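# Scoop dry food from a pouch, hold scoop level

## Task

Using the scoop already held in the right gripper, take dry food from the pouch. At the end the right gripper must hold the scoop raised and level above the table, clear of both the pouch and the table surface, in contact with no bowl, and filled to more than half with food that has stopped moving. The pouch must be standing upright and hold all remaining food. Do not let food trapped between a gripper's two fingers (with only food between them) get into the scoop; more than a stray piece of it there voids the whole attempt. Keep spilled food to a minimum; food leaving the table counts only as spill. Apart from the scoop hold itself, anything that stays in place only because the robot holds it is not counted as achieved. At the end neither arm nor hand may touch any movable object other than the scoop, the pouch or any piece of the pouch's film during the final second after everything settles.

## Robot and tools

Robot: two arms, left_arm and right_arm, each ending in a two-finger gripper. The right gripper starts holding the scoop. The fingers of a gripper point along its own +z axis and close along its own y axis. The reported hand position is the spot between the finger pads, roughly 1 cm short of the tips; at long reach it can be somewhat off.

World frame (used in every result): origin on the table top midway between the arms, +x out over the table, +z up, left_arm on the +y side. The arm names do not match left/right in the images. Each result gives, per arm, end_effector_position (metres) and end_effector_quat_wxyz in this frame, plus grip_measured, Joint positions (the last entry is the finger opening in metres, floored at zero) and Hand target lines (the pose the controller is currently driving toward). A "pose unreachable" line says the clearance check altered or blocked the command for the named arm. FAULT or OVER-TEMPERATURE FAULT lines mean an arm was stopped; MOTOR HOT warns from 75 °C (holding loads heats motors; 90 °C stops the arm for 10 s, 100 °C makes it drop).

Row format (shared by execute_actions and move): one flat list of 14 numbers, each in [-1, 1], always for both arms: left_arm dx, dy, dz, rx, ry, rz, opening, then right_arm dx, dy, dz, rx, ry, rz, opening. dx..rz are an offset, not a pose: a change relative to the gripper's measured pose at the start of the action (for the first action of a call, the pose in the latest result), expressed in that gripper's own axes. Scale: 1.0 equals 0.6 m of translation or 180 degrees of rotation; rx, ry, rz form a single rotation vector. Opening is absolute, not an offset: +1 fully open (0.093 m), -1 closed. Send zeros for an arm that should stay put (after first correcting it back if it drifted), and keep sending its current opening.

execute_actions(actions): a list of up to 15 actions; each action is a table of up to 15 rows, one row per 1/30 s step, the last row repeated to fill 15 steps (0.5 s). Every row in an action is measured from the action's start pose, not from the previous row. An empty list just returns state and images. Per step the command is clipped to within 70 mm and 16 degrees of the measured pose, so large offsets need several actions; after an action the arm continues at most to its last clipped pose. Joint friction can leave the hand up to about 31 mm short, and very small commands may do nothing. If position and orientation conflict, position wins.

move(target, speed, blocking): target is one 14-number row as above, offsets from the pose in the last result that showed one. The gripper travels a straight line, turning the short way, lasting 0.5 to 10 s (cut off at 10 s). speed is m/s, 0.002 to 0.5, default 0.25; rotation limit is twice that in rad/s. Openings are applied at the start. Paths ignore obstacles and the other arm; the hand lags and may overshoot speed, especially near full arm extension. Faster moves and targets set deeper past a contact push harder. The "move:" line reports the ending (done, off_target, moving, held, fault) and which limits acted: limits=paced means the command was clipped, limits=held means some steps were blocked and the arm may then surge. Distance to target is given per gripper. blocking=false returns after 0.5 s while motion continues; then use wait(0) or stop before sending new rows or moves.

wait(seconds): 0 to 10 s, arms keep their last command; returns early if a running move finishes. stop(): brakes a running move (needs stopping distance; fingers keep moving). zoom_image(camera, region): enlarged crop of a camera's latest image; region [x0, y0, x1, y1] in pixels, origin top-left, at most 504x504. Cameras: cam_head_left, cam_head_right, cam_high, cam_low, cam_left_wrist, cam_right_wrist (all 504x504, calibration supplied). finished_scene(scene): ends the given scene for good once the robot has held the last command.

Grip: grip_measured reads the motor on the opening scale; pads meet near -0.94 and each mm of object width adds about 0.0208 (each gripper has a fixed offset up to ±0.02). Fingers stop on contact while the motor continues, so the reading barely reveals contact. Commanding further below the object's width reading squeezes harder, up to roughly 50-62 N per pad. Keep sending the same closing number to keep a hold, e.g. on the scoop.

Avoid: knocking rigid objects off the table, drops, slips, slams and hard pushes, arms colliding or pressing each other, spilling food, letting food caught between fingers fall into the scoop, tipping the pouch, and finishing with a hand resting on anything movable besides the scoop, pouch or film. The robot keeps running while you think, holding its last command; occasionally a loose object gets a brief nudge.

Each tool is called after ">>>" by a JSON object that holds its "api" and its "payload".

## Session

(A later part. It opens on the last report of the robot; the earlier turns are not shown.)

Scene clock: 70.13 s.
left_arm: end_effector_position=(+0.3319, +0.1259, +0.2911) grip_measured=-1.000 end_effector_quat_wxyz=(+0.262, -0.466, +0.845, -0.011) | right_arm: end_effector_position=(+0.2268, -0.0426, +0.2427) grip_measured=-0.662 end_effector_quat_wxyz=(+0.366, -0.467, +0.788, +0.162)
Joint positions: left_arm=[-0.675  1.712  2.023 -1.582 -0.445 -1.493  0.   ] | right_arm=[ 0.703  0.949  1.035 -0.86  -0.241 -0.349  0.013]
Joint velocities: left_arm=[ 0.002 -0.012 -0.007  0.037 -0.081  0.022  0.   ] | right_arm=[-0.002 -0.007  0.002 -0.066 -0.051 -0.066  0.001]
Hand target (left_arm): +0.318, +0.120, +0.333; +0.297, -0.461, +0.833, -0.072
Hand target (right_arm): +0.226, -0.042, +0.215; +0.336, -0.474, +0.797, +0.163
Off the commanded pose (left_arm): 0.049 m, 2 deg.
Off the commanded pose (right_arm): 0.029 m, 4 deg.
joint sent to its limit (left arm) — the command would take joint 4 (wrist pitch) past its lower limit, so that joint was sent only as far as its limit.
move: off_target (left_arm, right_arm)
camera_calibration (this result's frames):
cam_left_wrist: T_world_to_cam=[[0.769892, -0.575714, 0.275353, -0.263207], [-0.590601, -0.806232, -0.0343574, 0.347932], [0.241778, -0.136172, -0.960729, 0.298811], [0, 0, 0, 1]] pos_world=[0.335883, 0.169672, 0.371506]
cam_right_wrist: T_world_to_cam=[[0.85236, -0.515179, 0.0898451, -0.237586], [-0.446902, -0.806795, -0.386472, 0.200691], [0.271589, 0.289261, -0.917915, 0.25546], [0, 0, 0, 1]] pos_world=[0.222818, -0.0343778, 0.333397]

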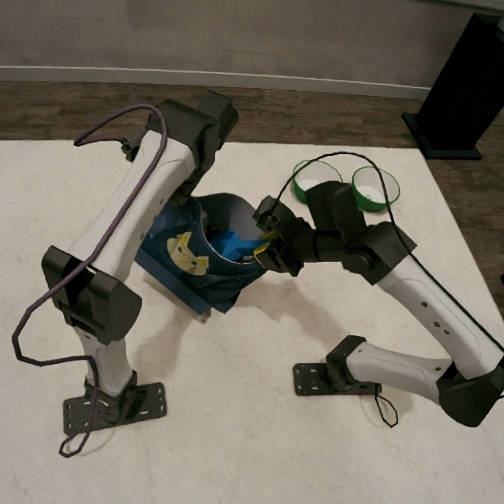

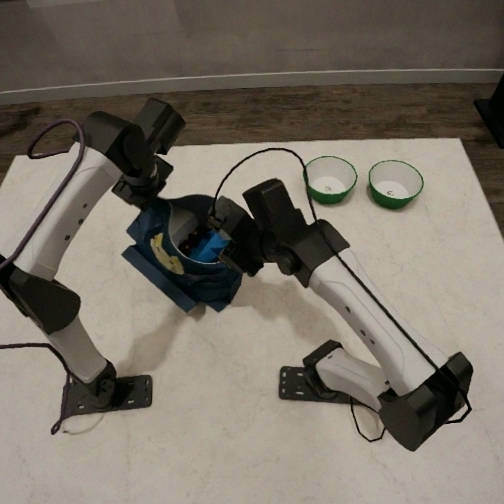

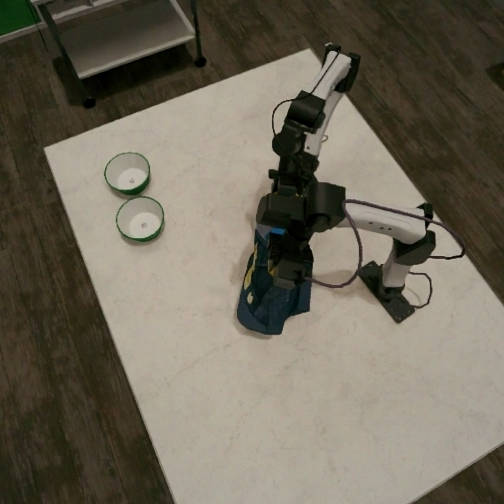

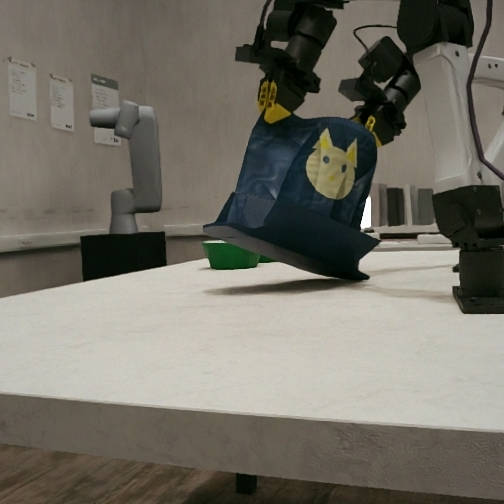

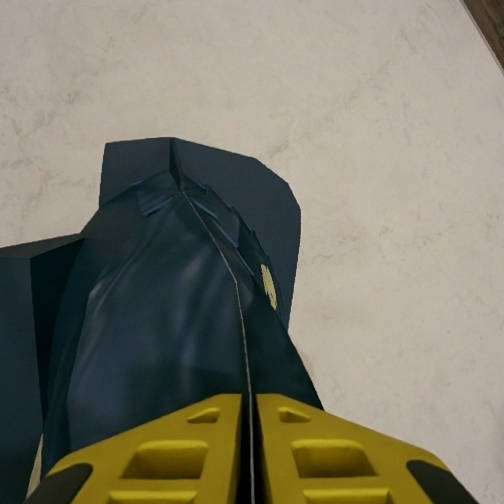

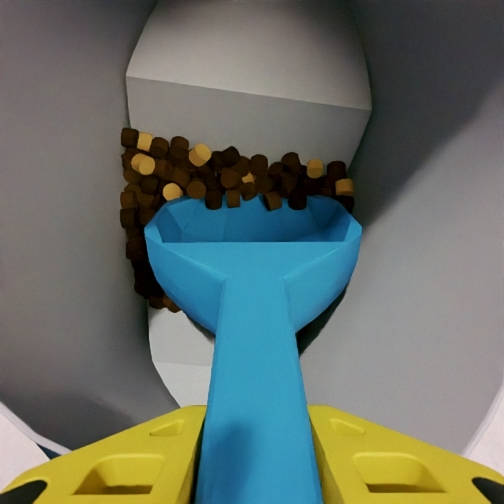

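>>> {"api": "execute_actions", "payload": {"actions": [[[0.0,-0.022,-0.085,0,0,0,-1,0.0,0.025,-0.05,0,0.03,0.02,-0.75]],[[0.03,-0.022,-0.1,0,-0.03,0,-1,0.04,0.01,-0.02,0,0.02,0,-0.75]],[[0.03,-0.022,-0.1,0,-0.03,0,-1,0.05,0,0,0,0,0,-0.75]]]}}

Scene clock: 72.00 s.
left_arm: end_effector_position=(+0.2808, +0.0372, +0.3213) grip_measured=-1.000 end_effector_quat_wxyz=(+0.351, -0.375, +0.855, -0.069) | right_arm: end_effector_position=(+0.1724, -0.0891, +0.2617) grip_measured=-0.662 end_effector_quat_wxyz=(+0.349, -0.447, +0.810, +0.149)
Joint positions: left_arm=[-1.068  1.681  2.031 -1.582 -0.661 -1.655  0.   ] | right_arm=[ 0.704  0.763  1.109 -1.158 -0.201 -0.308  0.013]
Joint velocities: left_arm=[-0.002 -0.027 -0.017 -0.007 -0.007 -0.066  0.   ] | right_arm=[-0.002 -0.007 -0.002  0.022 -0.037 -0.037 -0.   ]
Hand target (left_arm): +0.270, +0.038, +0.351; +0.368, -0.377, +0.842, -0.115
Hand target (right_arm): +0.174, -0.091, +0.240; +0.320, -0.450, +0.821, +0.142
Off the commanded pose (left_arm): 0.034 m, 6 deg.
Off the commanded pose (right_arm): 0.023 m, 4 deg.
joint sent to its limit (left arm) — the command would take joint 4 (wrist pitch) past its lower limit, so that joint was sent only as far as its limit.
camera_calibration (this result's frames):
cam_left_wrist: T_world_to_cam=[[0.577042, -0.717494, 0.390159, -0.260759], [-0.711545, -0.676161, -0.191077, 0.326775], [0.400907, -0.167356, -0.900703, 0.265359], [0, 0, 0, 1]] pos_world=[0.2766, 0.0782687, 0.403186]
cam_right_wrist: T_world_to_cam=[[0.825773, -0.559366, 0.0721684, -0.21164], [-0.505384, -0.790668, -0.345589, 0.14706], [0.250372, 0.248905, -0.935607, 0.305821], [0, 0, 0, 1]] pos_world=[0.172519, -0.0782292, 0.352224]

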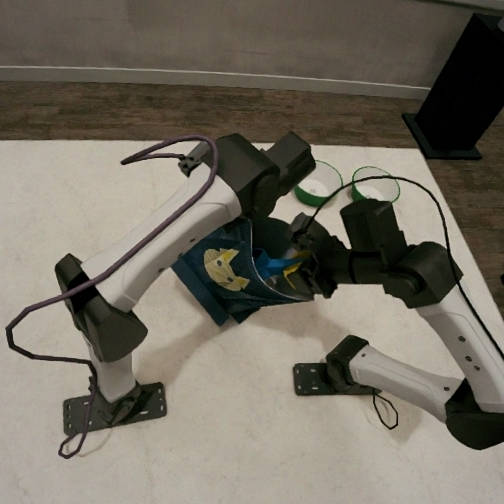

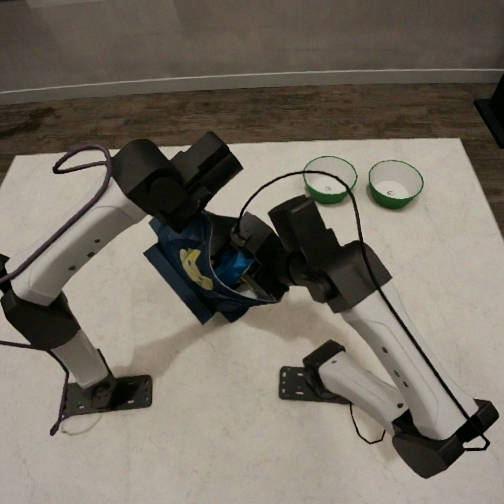

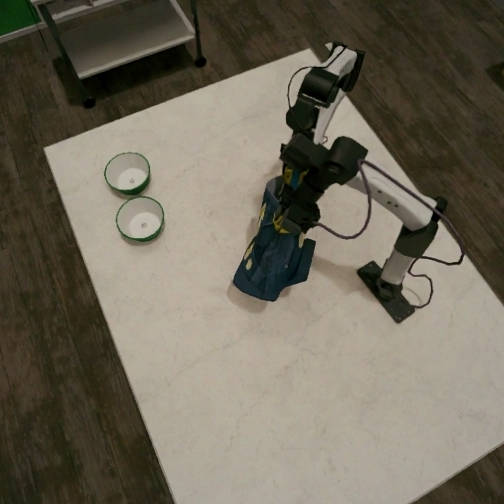

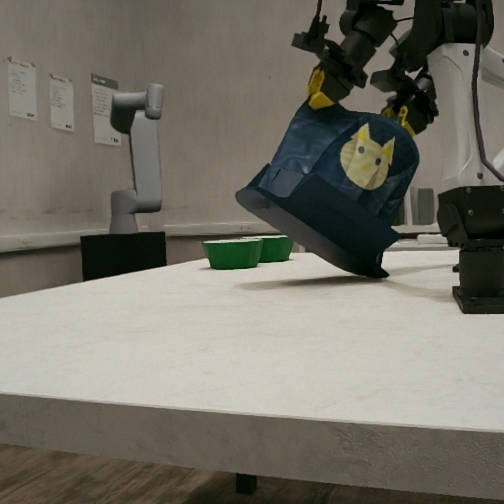

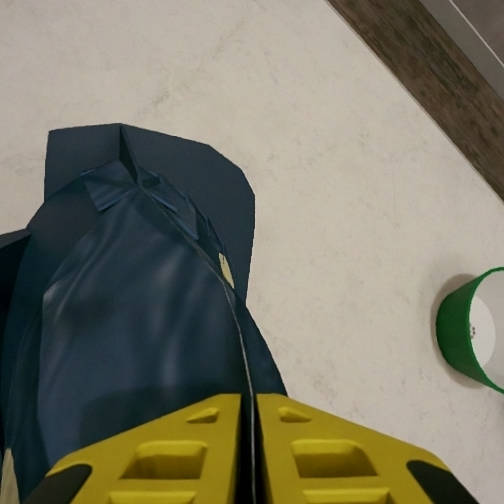

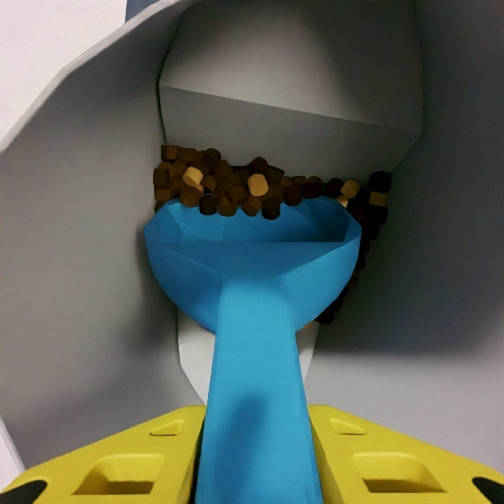

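>>> {"api": "move", "payload": {"target": [-0.21,0.15,0.26,-0.07,0.16,-0.07,-1,-0.197,-0.055,0.16,0,0.18,-0.03,-0.75], "speed": 0.08}}

Scene clock: 76.47 s.
left_arm: end_effector_position=(+0.3738, +0.2009, +0.2086) grip_measured=-1.000 end_effector_quat_wxyz=(+0.025, -0.475, +0.877, -0.069) | right_arm: end_effector_position=(+0.2767, +0.0256, +0.2735) grip_measured=-0.662 end_effector_quat_wxyz=(+0.156, -0.510, +0.845, +0.043)
Joint positions: left_arm=[-0.194  1.898  2.002 -1.558  0.088 -1.07   0.   ] | right_arm=[ 0.887  1.753  2.055 -1.547 -0.003 -0.281  0.013]
Joint velocities: left_arm=[-0.002  0.012  0.012 -0.037 -0.037  0.022  0.   ] | right_arm=[-0.002 -0.007 -0.002  0.007 -0.051  0.022  0.001]
Hand target (left_arm): +0.384, +0.205, +0.241; +0.073, -0.472, +0.872, -0.107
Hand target (right_arm): +0.283, +0.020, +0.277; +0.163, -0.507, +0.846, +0.017
Off the commanded pose (left_arm): 0.036 m, 7 deg.
Off the commanded pose (right_arm): 0.010 m, 7 deg.
joint sent to its limit (right arm) — the command would take joint 4 (wrist pitch) past its lower limit, so that joint was sent only as far as its limit.
move: off_target (left_arm, right_arm)
camera_calibration (this result's frames):
cam_left_wrist: T_world_to_cam=[[0.822742, -0.544686, 0.162522, -0.232086], [-0.555568, -0.71013, 0.432503, 0.300547], [-0.120167, -0.44613, -0.886864, 0.401793], [0, 0, 0, 1]] pos_world=[0.406203, 0.266265, 0.264067]
cam_right_wrist: T_world_to_cam=[[0.872797, -0.479584, 0.0906928, -0.254655], [-0.48734, -0.866543, 0.107715, 0.167458], [0.026931, -0.138211, -0.990037, 0.348812], [0, 0, 0, 1]] pos_world=[0.294477, 0.0711909, 0.350394]

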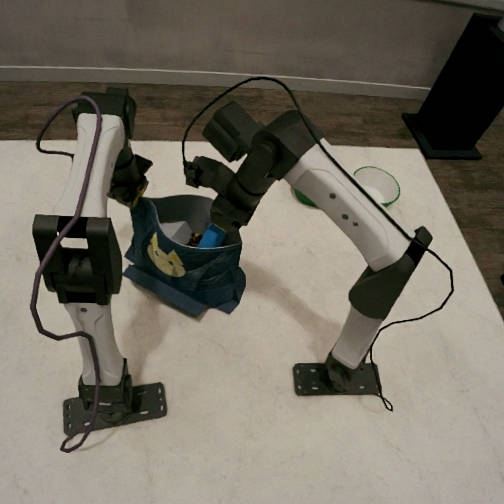

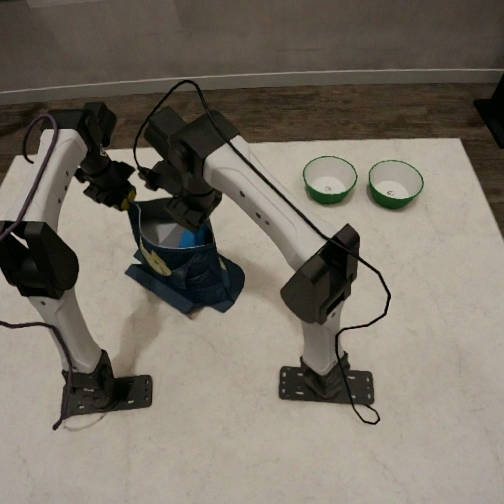

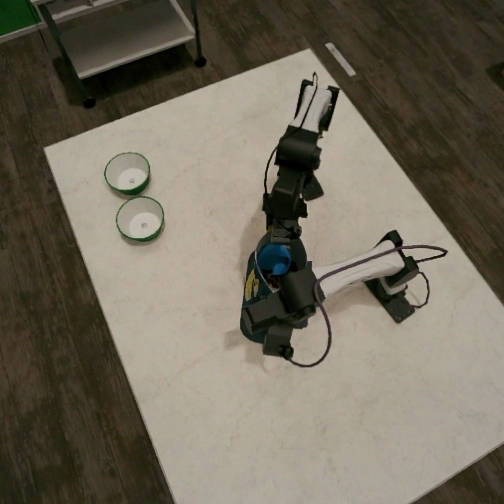

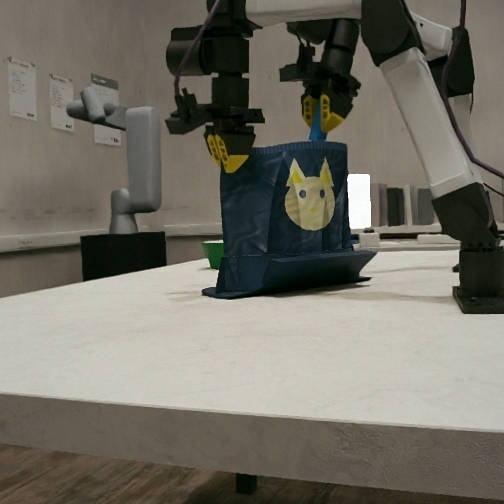

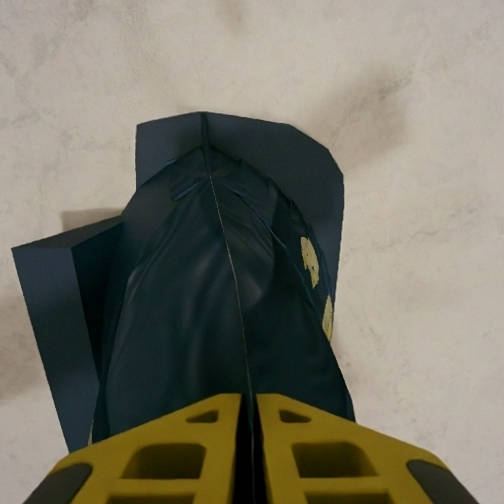

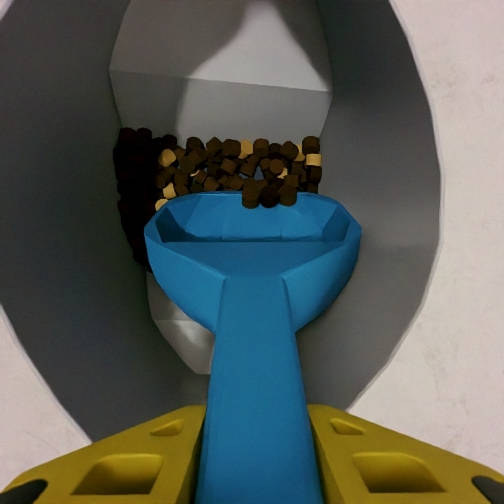

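>>> {"api": "move", "payload": {"target": [0,-0.025,-0.17,0,-0.08,0,-1,0.02,0.05,-0.015,0,0,0.03,-0.75], "speed": 0.08}}

Scene clock: 78.67 s.
left_arm: end_effector_position=(+0.3755, +0.1943, +0.2528) grip_measured=-1.000 end_effector_quat_wxyz=(+0.127, -0.467, +0.874, -0.034) | right_arm: end_effector_position=(+0.2495, +0.0290, +0.2785) grip_measured=-0.662 end_effector_quat_wxyz=(+0.159, -0.467, +0.868, +0.050)
Joint positions: left_arm=[-0.297  1.848  2.103 -1.582 -0.103 -1.144  0.   ] | right_arm=[ 0.965  1.69   2.    -1.548  0.026 -0.11   0.013]
Joint velocities: left_arm=[ 0.012 -0.007 -0.017  0.037 -0.081  0.081  0.   ] | right_arm=[-0.002  0.002  0.027  0.022 -0.095 -0.022  0.001]
Hand target (left_arm): +0.370, +0.204, +0.307; +0.207, -0.470, +0.856, -0.065
Hand target (right_arm): +0.243, +0.028, +0.276; +0.154, -0.470, +0.868, +0.050
Off the commanded pose (left_arm): 0.059 m, 4 deg.
Off the commanded pose (right_arm): 0.007 m, 1 deg.
joint sent to its limit (left arm) — the command would take joint 4 (wrist pitch) past its lower limit, so that joint was sent only as far as its limit.
move: off_target (left_arm)
camera_calibration (this result's frames):
cam_left_wrist: T_world_to_cam=[[0.798538, -0.569472, 0.195034, -0.238579], [-0.601671, -0.764871, 0.230137, 0.356734], [0.0181194, -0.30112, -0.953414, 0.375046], [0, 0, 0, 1]] pos_world=[0.398355, 0.249925, 0.322008]
cam_right_wrist: T_world_to_cam=[[0.825152, -0.561157, 0.0650154, -0.208274], [-0.56491, -0.819876, 0.0931651, 0.1787], [0.00102436, -0.113603, -0.993526, 0.361682], [0, 0, 0, 1]] pos_world=[0.272437, 0.0707254, 0.356233]

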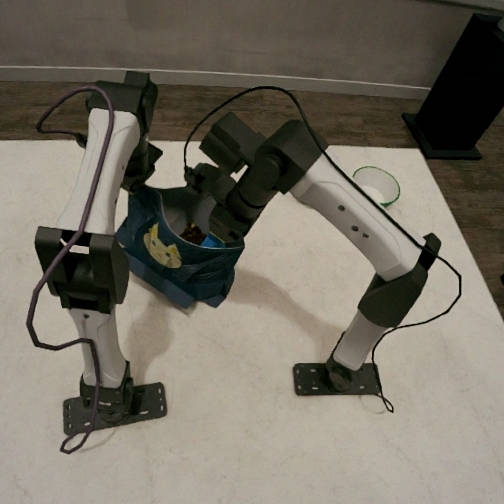

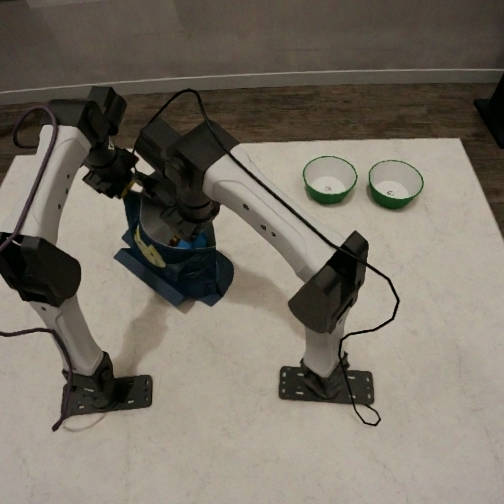

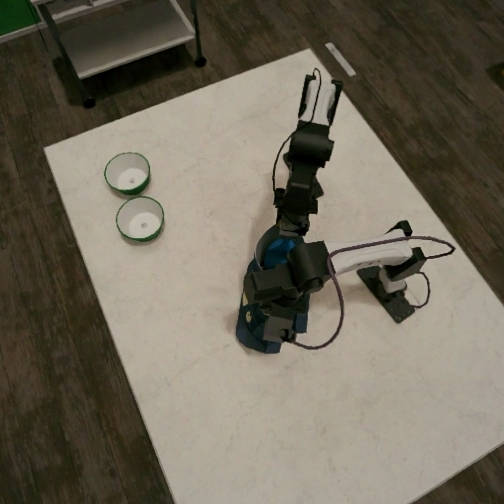

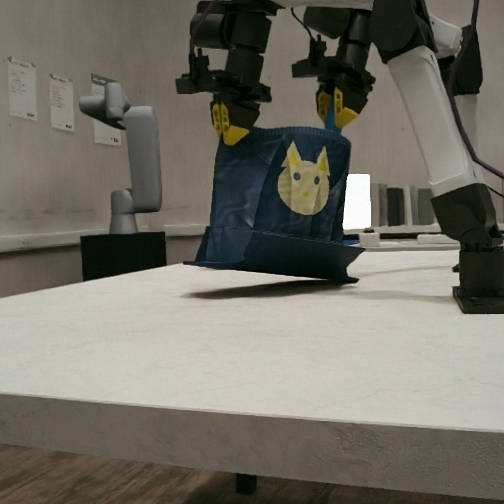

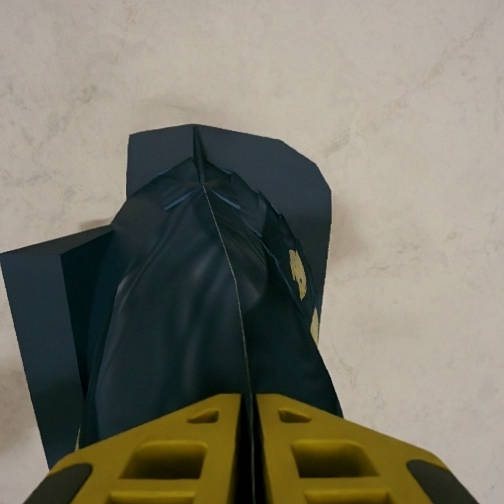

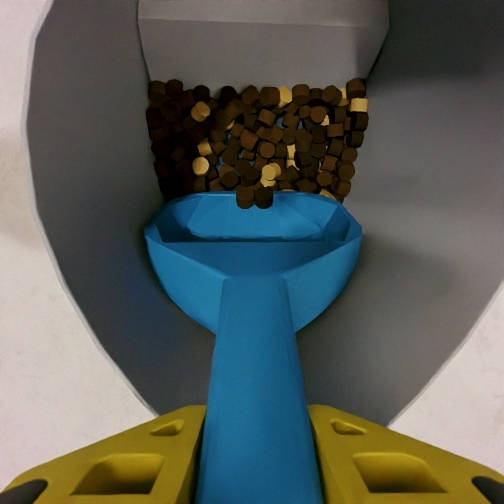

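>>> {"api": "execute_actions", "payload": {"actions": [[[-0.027,0,-0.095,0,0,0,-1,0.01,0,0.04,0,0.03,0,-0.75]],[[-0.027,-0.01,-0.095,0,0,0,-1,0,0,0.05,0,0.03,0.02,-0.75]],[[-0.027,-0.01,-0.095,0,0,0,-1,-0.01,0,0.05,0,0.02,-0.02,-0.75]],[[-0.027,-0.01,-0.095,0,0,0,-1,-0.02,0,0.05,0,0.02,0,-0.75]]]}}

Scene clock: 80.97 s.
left_arm: end_effector_position=(+0.3759, +0.2059, +0.2546) grip_measured=-1.000 end_effector_quat_wxyz=(+0.125, -0.446, +0.885, -0.038) | right_arm: end_effector_position=(+0.2682, +0.0520, +0.2573) grip_measured=-0.662 end_effector_quat_wxyz=(+0.143, -0.467, +0.872, +0.045)
Joint positions: left_arm=[-0.255  1.842  2.103 -1.582 -0.077 -1.057  0.   ] | right_arm=[ 0.965  1.804  2.054 -1.521  0.025 -0.105  0.013]
Joint velocities: left_arm=[-0.012 -0.002 -0.002 -0.007 -0.051 -0.051  0.   ] | right_arm=[ 0.007  0.012 -0.017  0.007  0.037 -0.022 -0.   ]
Hand target (left_arm): +0.369, +0.207, +0.310; +0.194, -0.438, +0.873, -0.087
Hand target (right_arm): +0.275, +0.060, +0.232; +0.116, -0.468, +0.876, +0.028
Off the commanded pose (left_arm): 0.059 m, 0 deg.
Off the commanded pose (right_arm): 0.029 m, 4 deg.
joint sent to its limit (left arm) — the command would take joint 4 (wrist pitch) past its lower limit, so that joint was sent only as far as its limit.
camera_calibration (this result's frames):
cam_left_wrist: T_world_to_cam=[[0.771244, -0.605822, 0.195354, -0.214988], [-0.636537, -0.734862, 0.234089, 0.371316], [0.00174206, -0.30489, -0.952386, 0.386883], [0, 0, 0, 1]] pos_world=[0.40149, 0.260579, 0.32354]
cam_right_wrist: T_world_to_cam=[[0.824367, -0.562925, 0.0594511, -0.207676], [-0.565599, -0.814926, 0.126463, 0.201372], [-0.0227409, -0.137877, -0.990188, 0.349955], [0, 0, 0, 1]] pos_world=[0.293056, 0.0954478, 0.333402]

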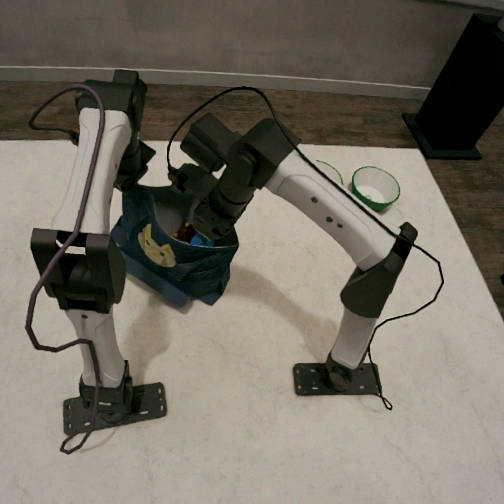

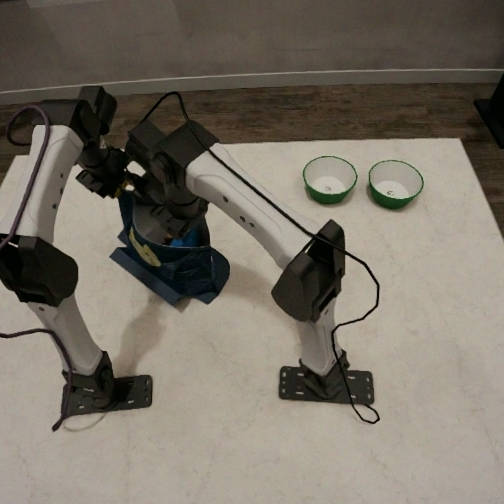

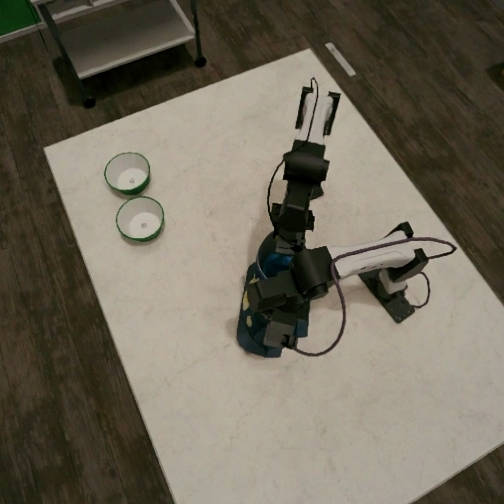

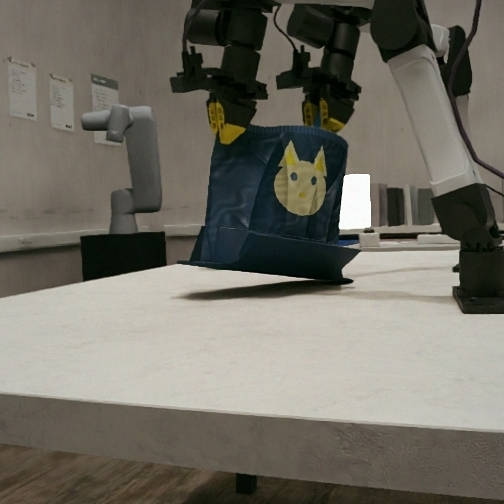

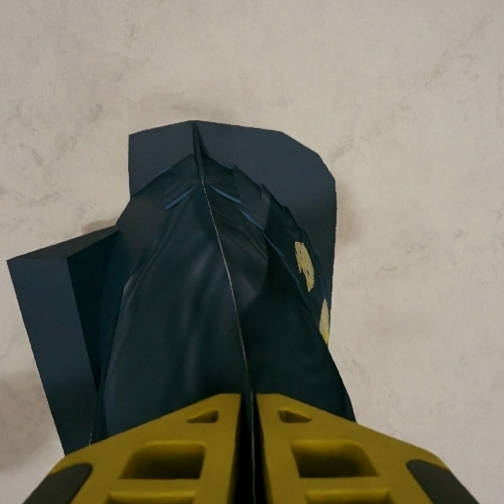

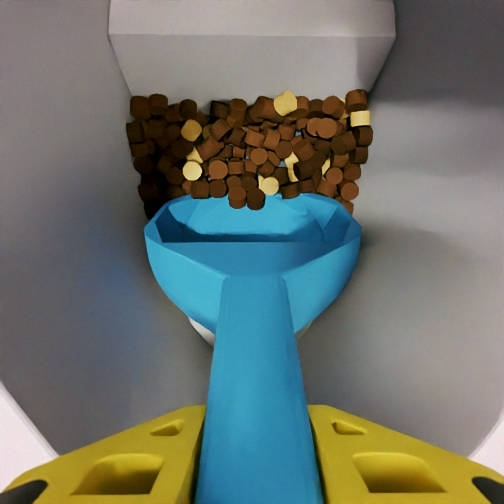

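Seated. Tilt together in steps.

>>> {"api": "execute_actions", "payload": {"actions": [[[0.03,-0.03,-0.11,0,-0.03,-0.01,-1,0.055,0,0.02,0,-0.03,0,-0.75]],[[0.03,-0.03,-0.11,0,-0.03,-0.01,-1,0.055,0,0.02,0,-0.03,0,-0.75]],[[0.03,-0.03,-0.11,0,-0.03,-0.01,-1,0.055,0,0.02,0,-0.03,0,-0.75]]]}}

Scene clock: 82.73 s.
left_arm: end_effector_position=(+0.3436, +0.1199, +0.2996) grip_measured=-1.000 end_effector_quat_wxyz=(+0.271, -0.428, +0.862, -0.013) | right_arm: end_effector_position=(+0.2199, -0.0194, +0.2508) grip_measured=-0.662 end_effector_quat_wxyz=(+0.325, -0.443, +0.827, +0.121)
Joint positions: left_arm=[-0.671  1.752  2.1   -1.582 -0.441 -1.393  0.   ] | right_arm=[ 0.917  1.082  1.2   -0.981 -0.009 -0.146  0.013]
Joint velocities: left_arm=[ 0.007  0.022  0.002  0.051 -0.154 -0.066  0.   ] | right_arm=[ 0.002 -0.017  0.002  0.125 -0.007 -0.037  0.   ]
Hand target (left_arm): +0.334, +0.119, +0.338; +0.308, -0.432, +0.846, -0.062
Hand target (right_arm): +0.220, -0.020, +0.227; +0.297, -0.449, +0.835, +0.115
Off the commanded pose (left_arm): 0.042 m, 4 deg.
Off the commanded pose (right_arm): 0.025 m, 3 deg.
joint sent to its limit (left arm) — the command would take joint 4 (wrist pitch) past its lower limit, so that joint was sent only as far as its limit.
camera_calibration (this result's frames):
cam_left_wrist: T_world_to_cam=[[0.717323, -0.643814, 0.266368, -0.249093], [-0.654763, -0.753592, -0.0581755, 0.373148], [0.238187, -0.132678, -0.962114, 0.304585], [0, 0, 0, 1]] pos_world=[0.350456, 0.161243, 0.381104]
cam_right_wrist: T_world_to_cam=[[0.807882, -0.582377, 0.090354, -0.212134], [-0.541459, -0.794001, -0.276378, 0.212908], [0.232697, 0.174358, -0.956792, 0.274153], [0, 0, 0, 1]] pos_world=[0.222866, -0.00229357, 0.340318]

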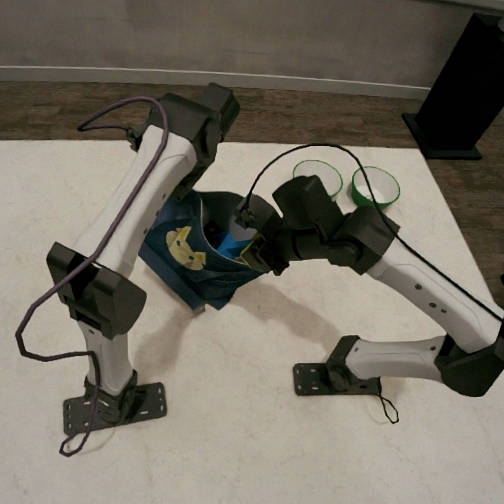

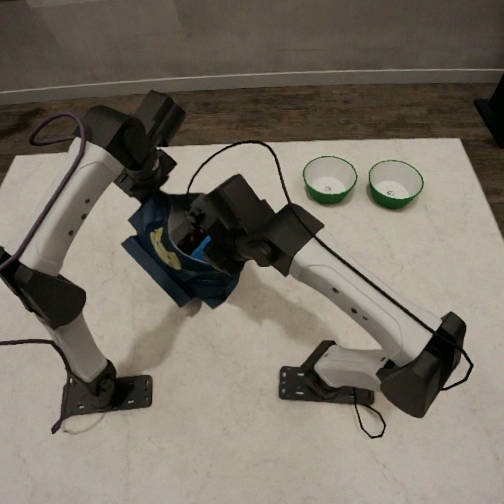

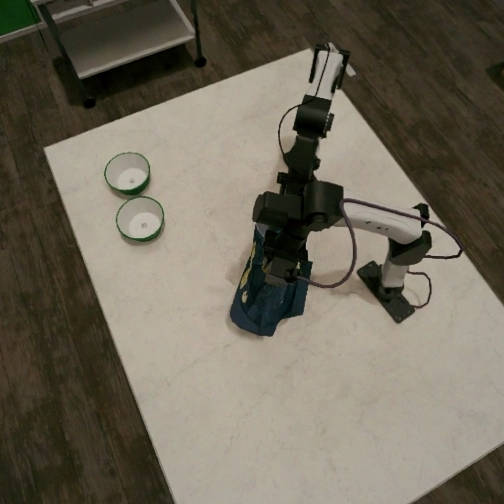

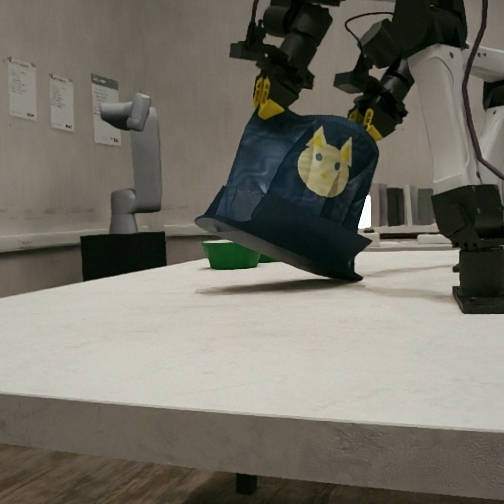

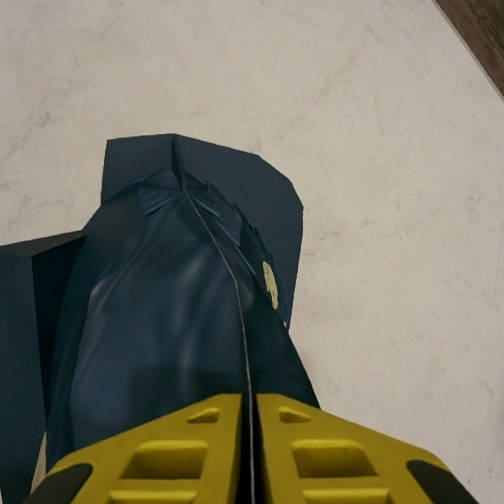

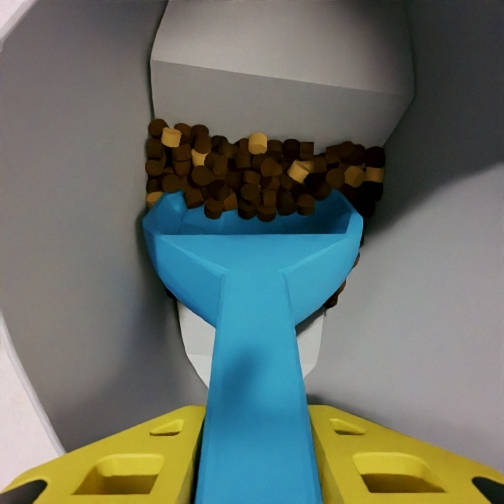

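>>> {"api": "execute_actions", "payload": {"actions": [[[0.025,0,-0.1,0,-0.03,-0.01,-1,0.065,-0.01,0.02,0,-0.025,0,-0.75]],[[0.025,-0.01,-0.1,0,-0.03,-0.01,-1,0.065,0,0.02,0,-0.03,0,-0.75]],[[0.03,-0.01,-0.09,0,-0.03,-0.01,-1,0.065,0,0.02,0,-0.03,0,-0.75]]]}}

Scene clock: 84.47 s.
left_arm: end_effector_position=(+0.2829, +0.0559, +0.3327) grip_measured=-1.000 end_effector_quat_wxyz=(+0.438, -0.384, +0.811, -0.042) | right_arm: end_effector_position=(+0.1810, -0.0781, +0.2202) grip_measured=-0.662 end_effector_quat_wxyz=(+0.494, -0.406, +0.742, +0.204)
Joint positions: left_arm=[-1.112  1.646  1.947 -1.581 -0.878 -1.737  0.   ] | right_arm=[ 0.659  0.402  0.608 -0.671 -0.285 -0.248  0.013]
Joint velocities: left_arm=[ 0.007  0.012 -0.007 -0.051 -0.066 -0.007  0.   ] | right_arm=[-0.022 -0.007  0.002  0.066 -0.007  0.022  0.001]
Hand target (left_arm): +0.266, +0.050, +0.352; +0.443, -0.377, +0.809, -0.086
Hand target (right_arm): +0.187, -0.075, +0.193; +0.472, -0.410, +0.754, +0.200
Off the commanded pose (left_arm): 0.030 m, 5 deg.
Off the commanded pose (right_arm): 0.030 m, 3 deg.
joint sent to its limit (left arm) — the command would take joint 4 (wrist pitch) past its lower limit, so that joint was sent only as far as its limit.
camera_calibration (this result's frames):
cam_left_wrist: T_world_to_cam=[[0.570443, -0.711466, 0.410378, -0.258218], [-0.612093, -0.701412, -0.36519, 0.374241], [0.547664, -0.0428696, -0.835599, 0.207739], [0, 0, 0, 1]] pos_world=[0.262598, 0.0876889, 0.416222]
cam_right_wrist: T_world_to_cam=[[0.799785, -0.592167, 0.0984021, -0.213239], [-0.403192, -0.651366, -0.642774, 0.203555], [0.444725, 0.474406, -0.75971, 0.205824], [0, 0, 0, 1]] pos_world=[0.161082, -0.0913286, 0.30819]

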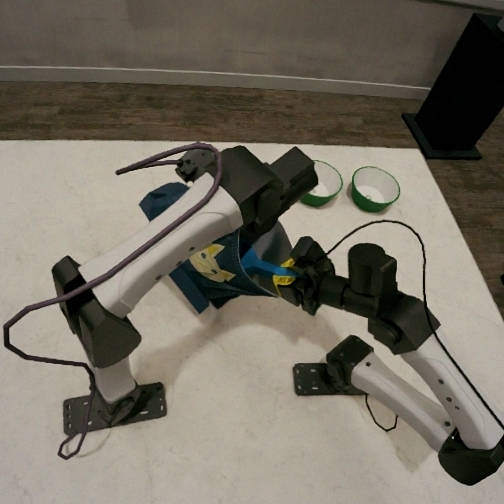

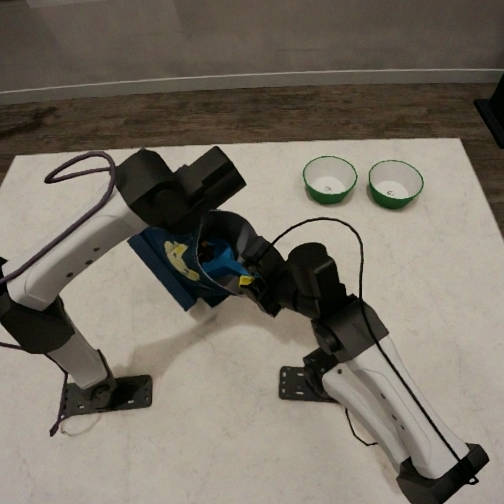

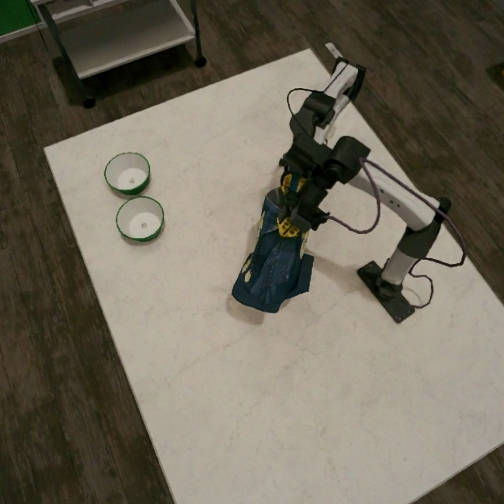

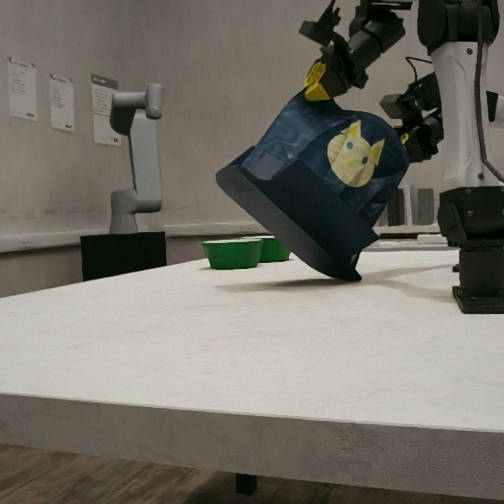

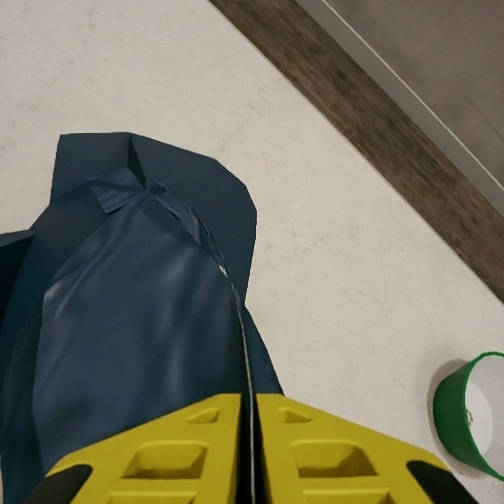

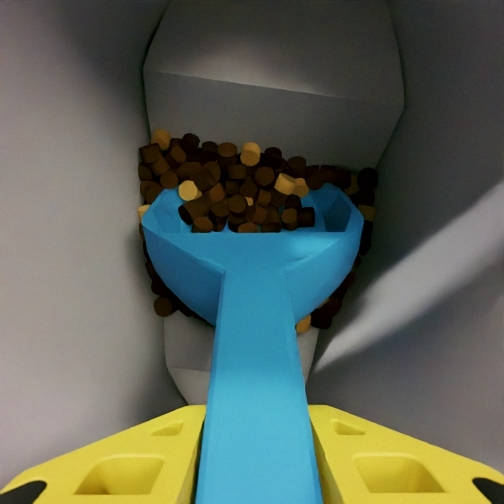

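Filling. Level the scoop while pushing forward.

>>> {"api": "execute_actions", "payload": {"actions": [[[0.01,0,-0.07,0,-0.02,0,-1,0.05,0,0.04,0,-0.04,0.01,-0.75]],[[0.0,0,-0.06,0,0,0,-1,0.05,0,0.04,0,-0.04,0.01,-0.75]],[[0,0,-0.05,0,0,0,-1,0.04,0,0.03,0,-0.04,0,-0.75]]]}}

Scene clock: 86.30 s.
left_arm: end_effector_position=(+0.2544, +0.0531, +0.3415) grip_measured=-1.000 end_effector_quat_wxyz=(+0.514, -0.324, +0.793, -0.041) | right_arm: end_effector_position=(+0.1877, -0.0616, +0.1801) grip_measured=-0.662 end_effector_quat_wxyz=(+0.638, -0.357, +0.618, +0.291)
Joint positions: left_arm=[-1.264  1.559  1.792 -1.582 -1.071 -1.786  0.   ] | right_arm=[ 0.602  0.016  0.044 -0.047 -0.432 -0.104  0.013]
Joint velocities: left_arm=[-0.007 -0.022 -0.022  0.022  0.051  0.037  0.   ] | right_arm=[ 0.076 -0.012 -0.017  0.007  0.139  0.037 -0.   ]
Hand target (left_arm): +0.237, +0.045, +0.356; +0.506, -0.315, +0.798, -0.089
Hand target (right_arm): +0.191, -0.060, +0.167; +0.635, -0.352, +0.625, +0.288
Off the commanded pose (left_arm): 0.028 m, 3 deg.
Off the commanded pose (right_arm): 0.015 m, 2 deg.
joint sent to its limit (left arm) — the command would take joint 4 (wrist pitch) past its lower limit, so that joint was sent only as far as its limit.
joint sent to its limit (right arm) — the command would take joint 3 (elbow) past its lower limit, so that joint was sent only as far as its limit.
camera_calibration (this result's frames):
cam_left_wrist: T_world_to_cam=[[0.453943, -0.796004, 0.400392, -0.210051], [-0.598014, -0.605291, -0.525359, 0.404052], [0.660542, -0.000957099, -0.750789, 0.170683], [0, 0, 0, 1]] pos_world=[0.224237, 0.0775312, 0.424522]
cam_right_wrist: T_world_to_cam=[[0.808315, -0.581157, 0.0942577, -0.205018], [-0.17915, -0.395294, -0.900915, 0.211442], [0.560832, 0.711336, -0.423637, 0.0967737], [0, 0, 0, 1]] pos_world=[0.149325, -0.104404, 0.250812]

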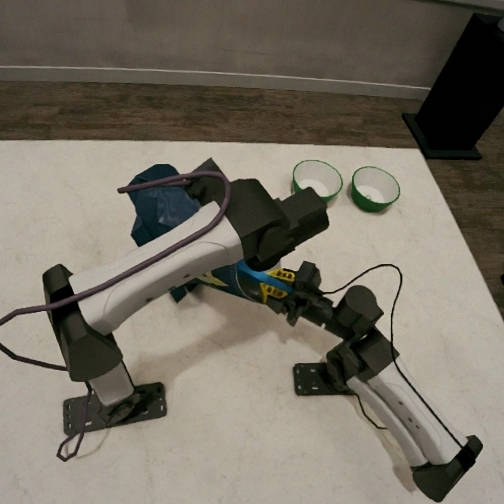

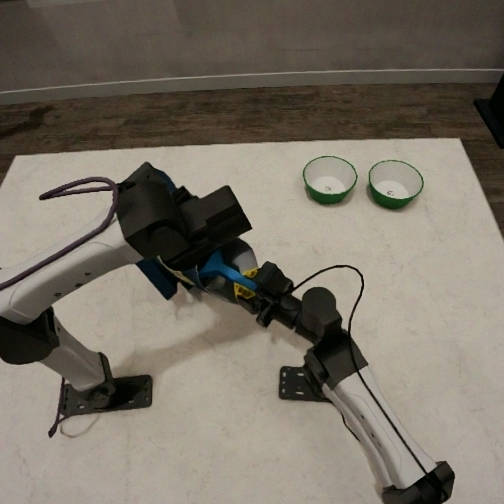

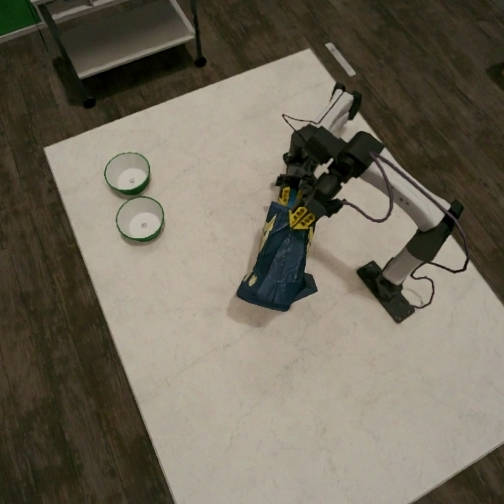

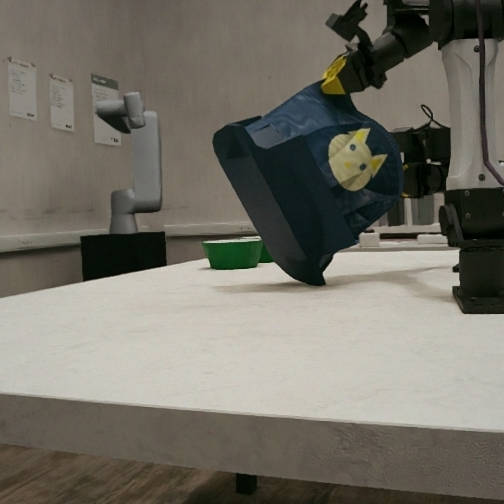

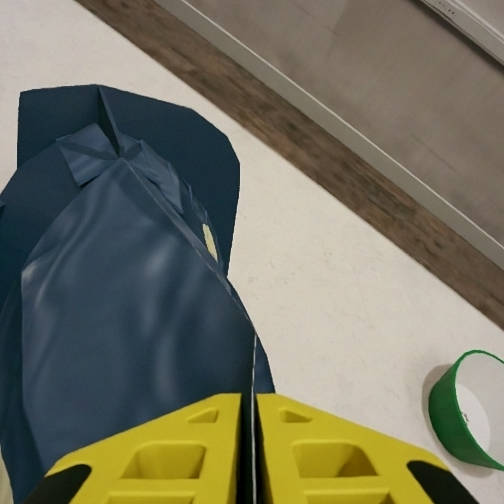

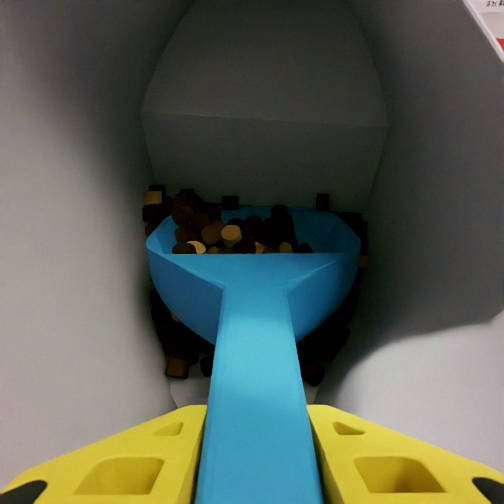

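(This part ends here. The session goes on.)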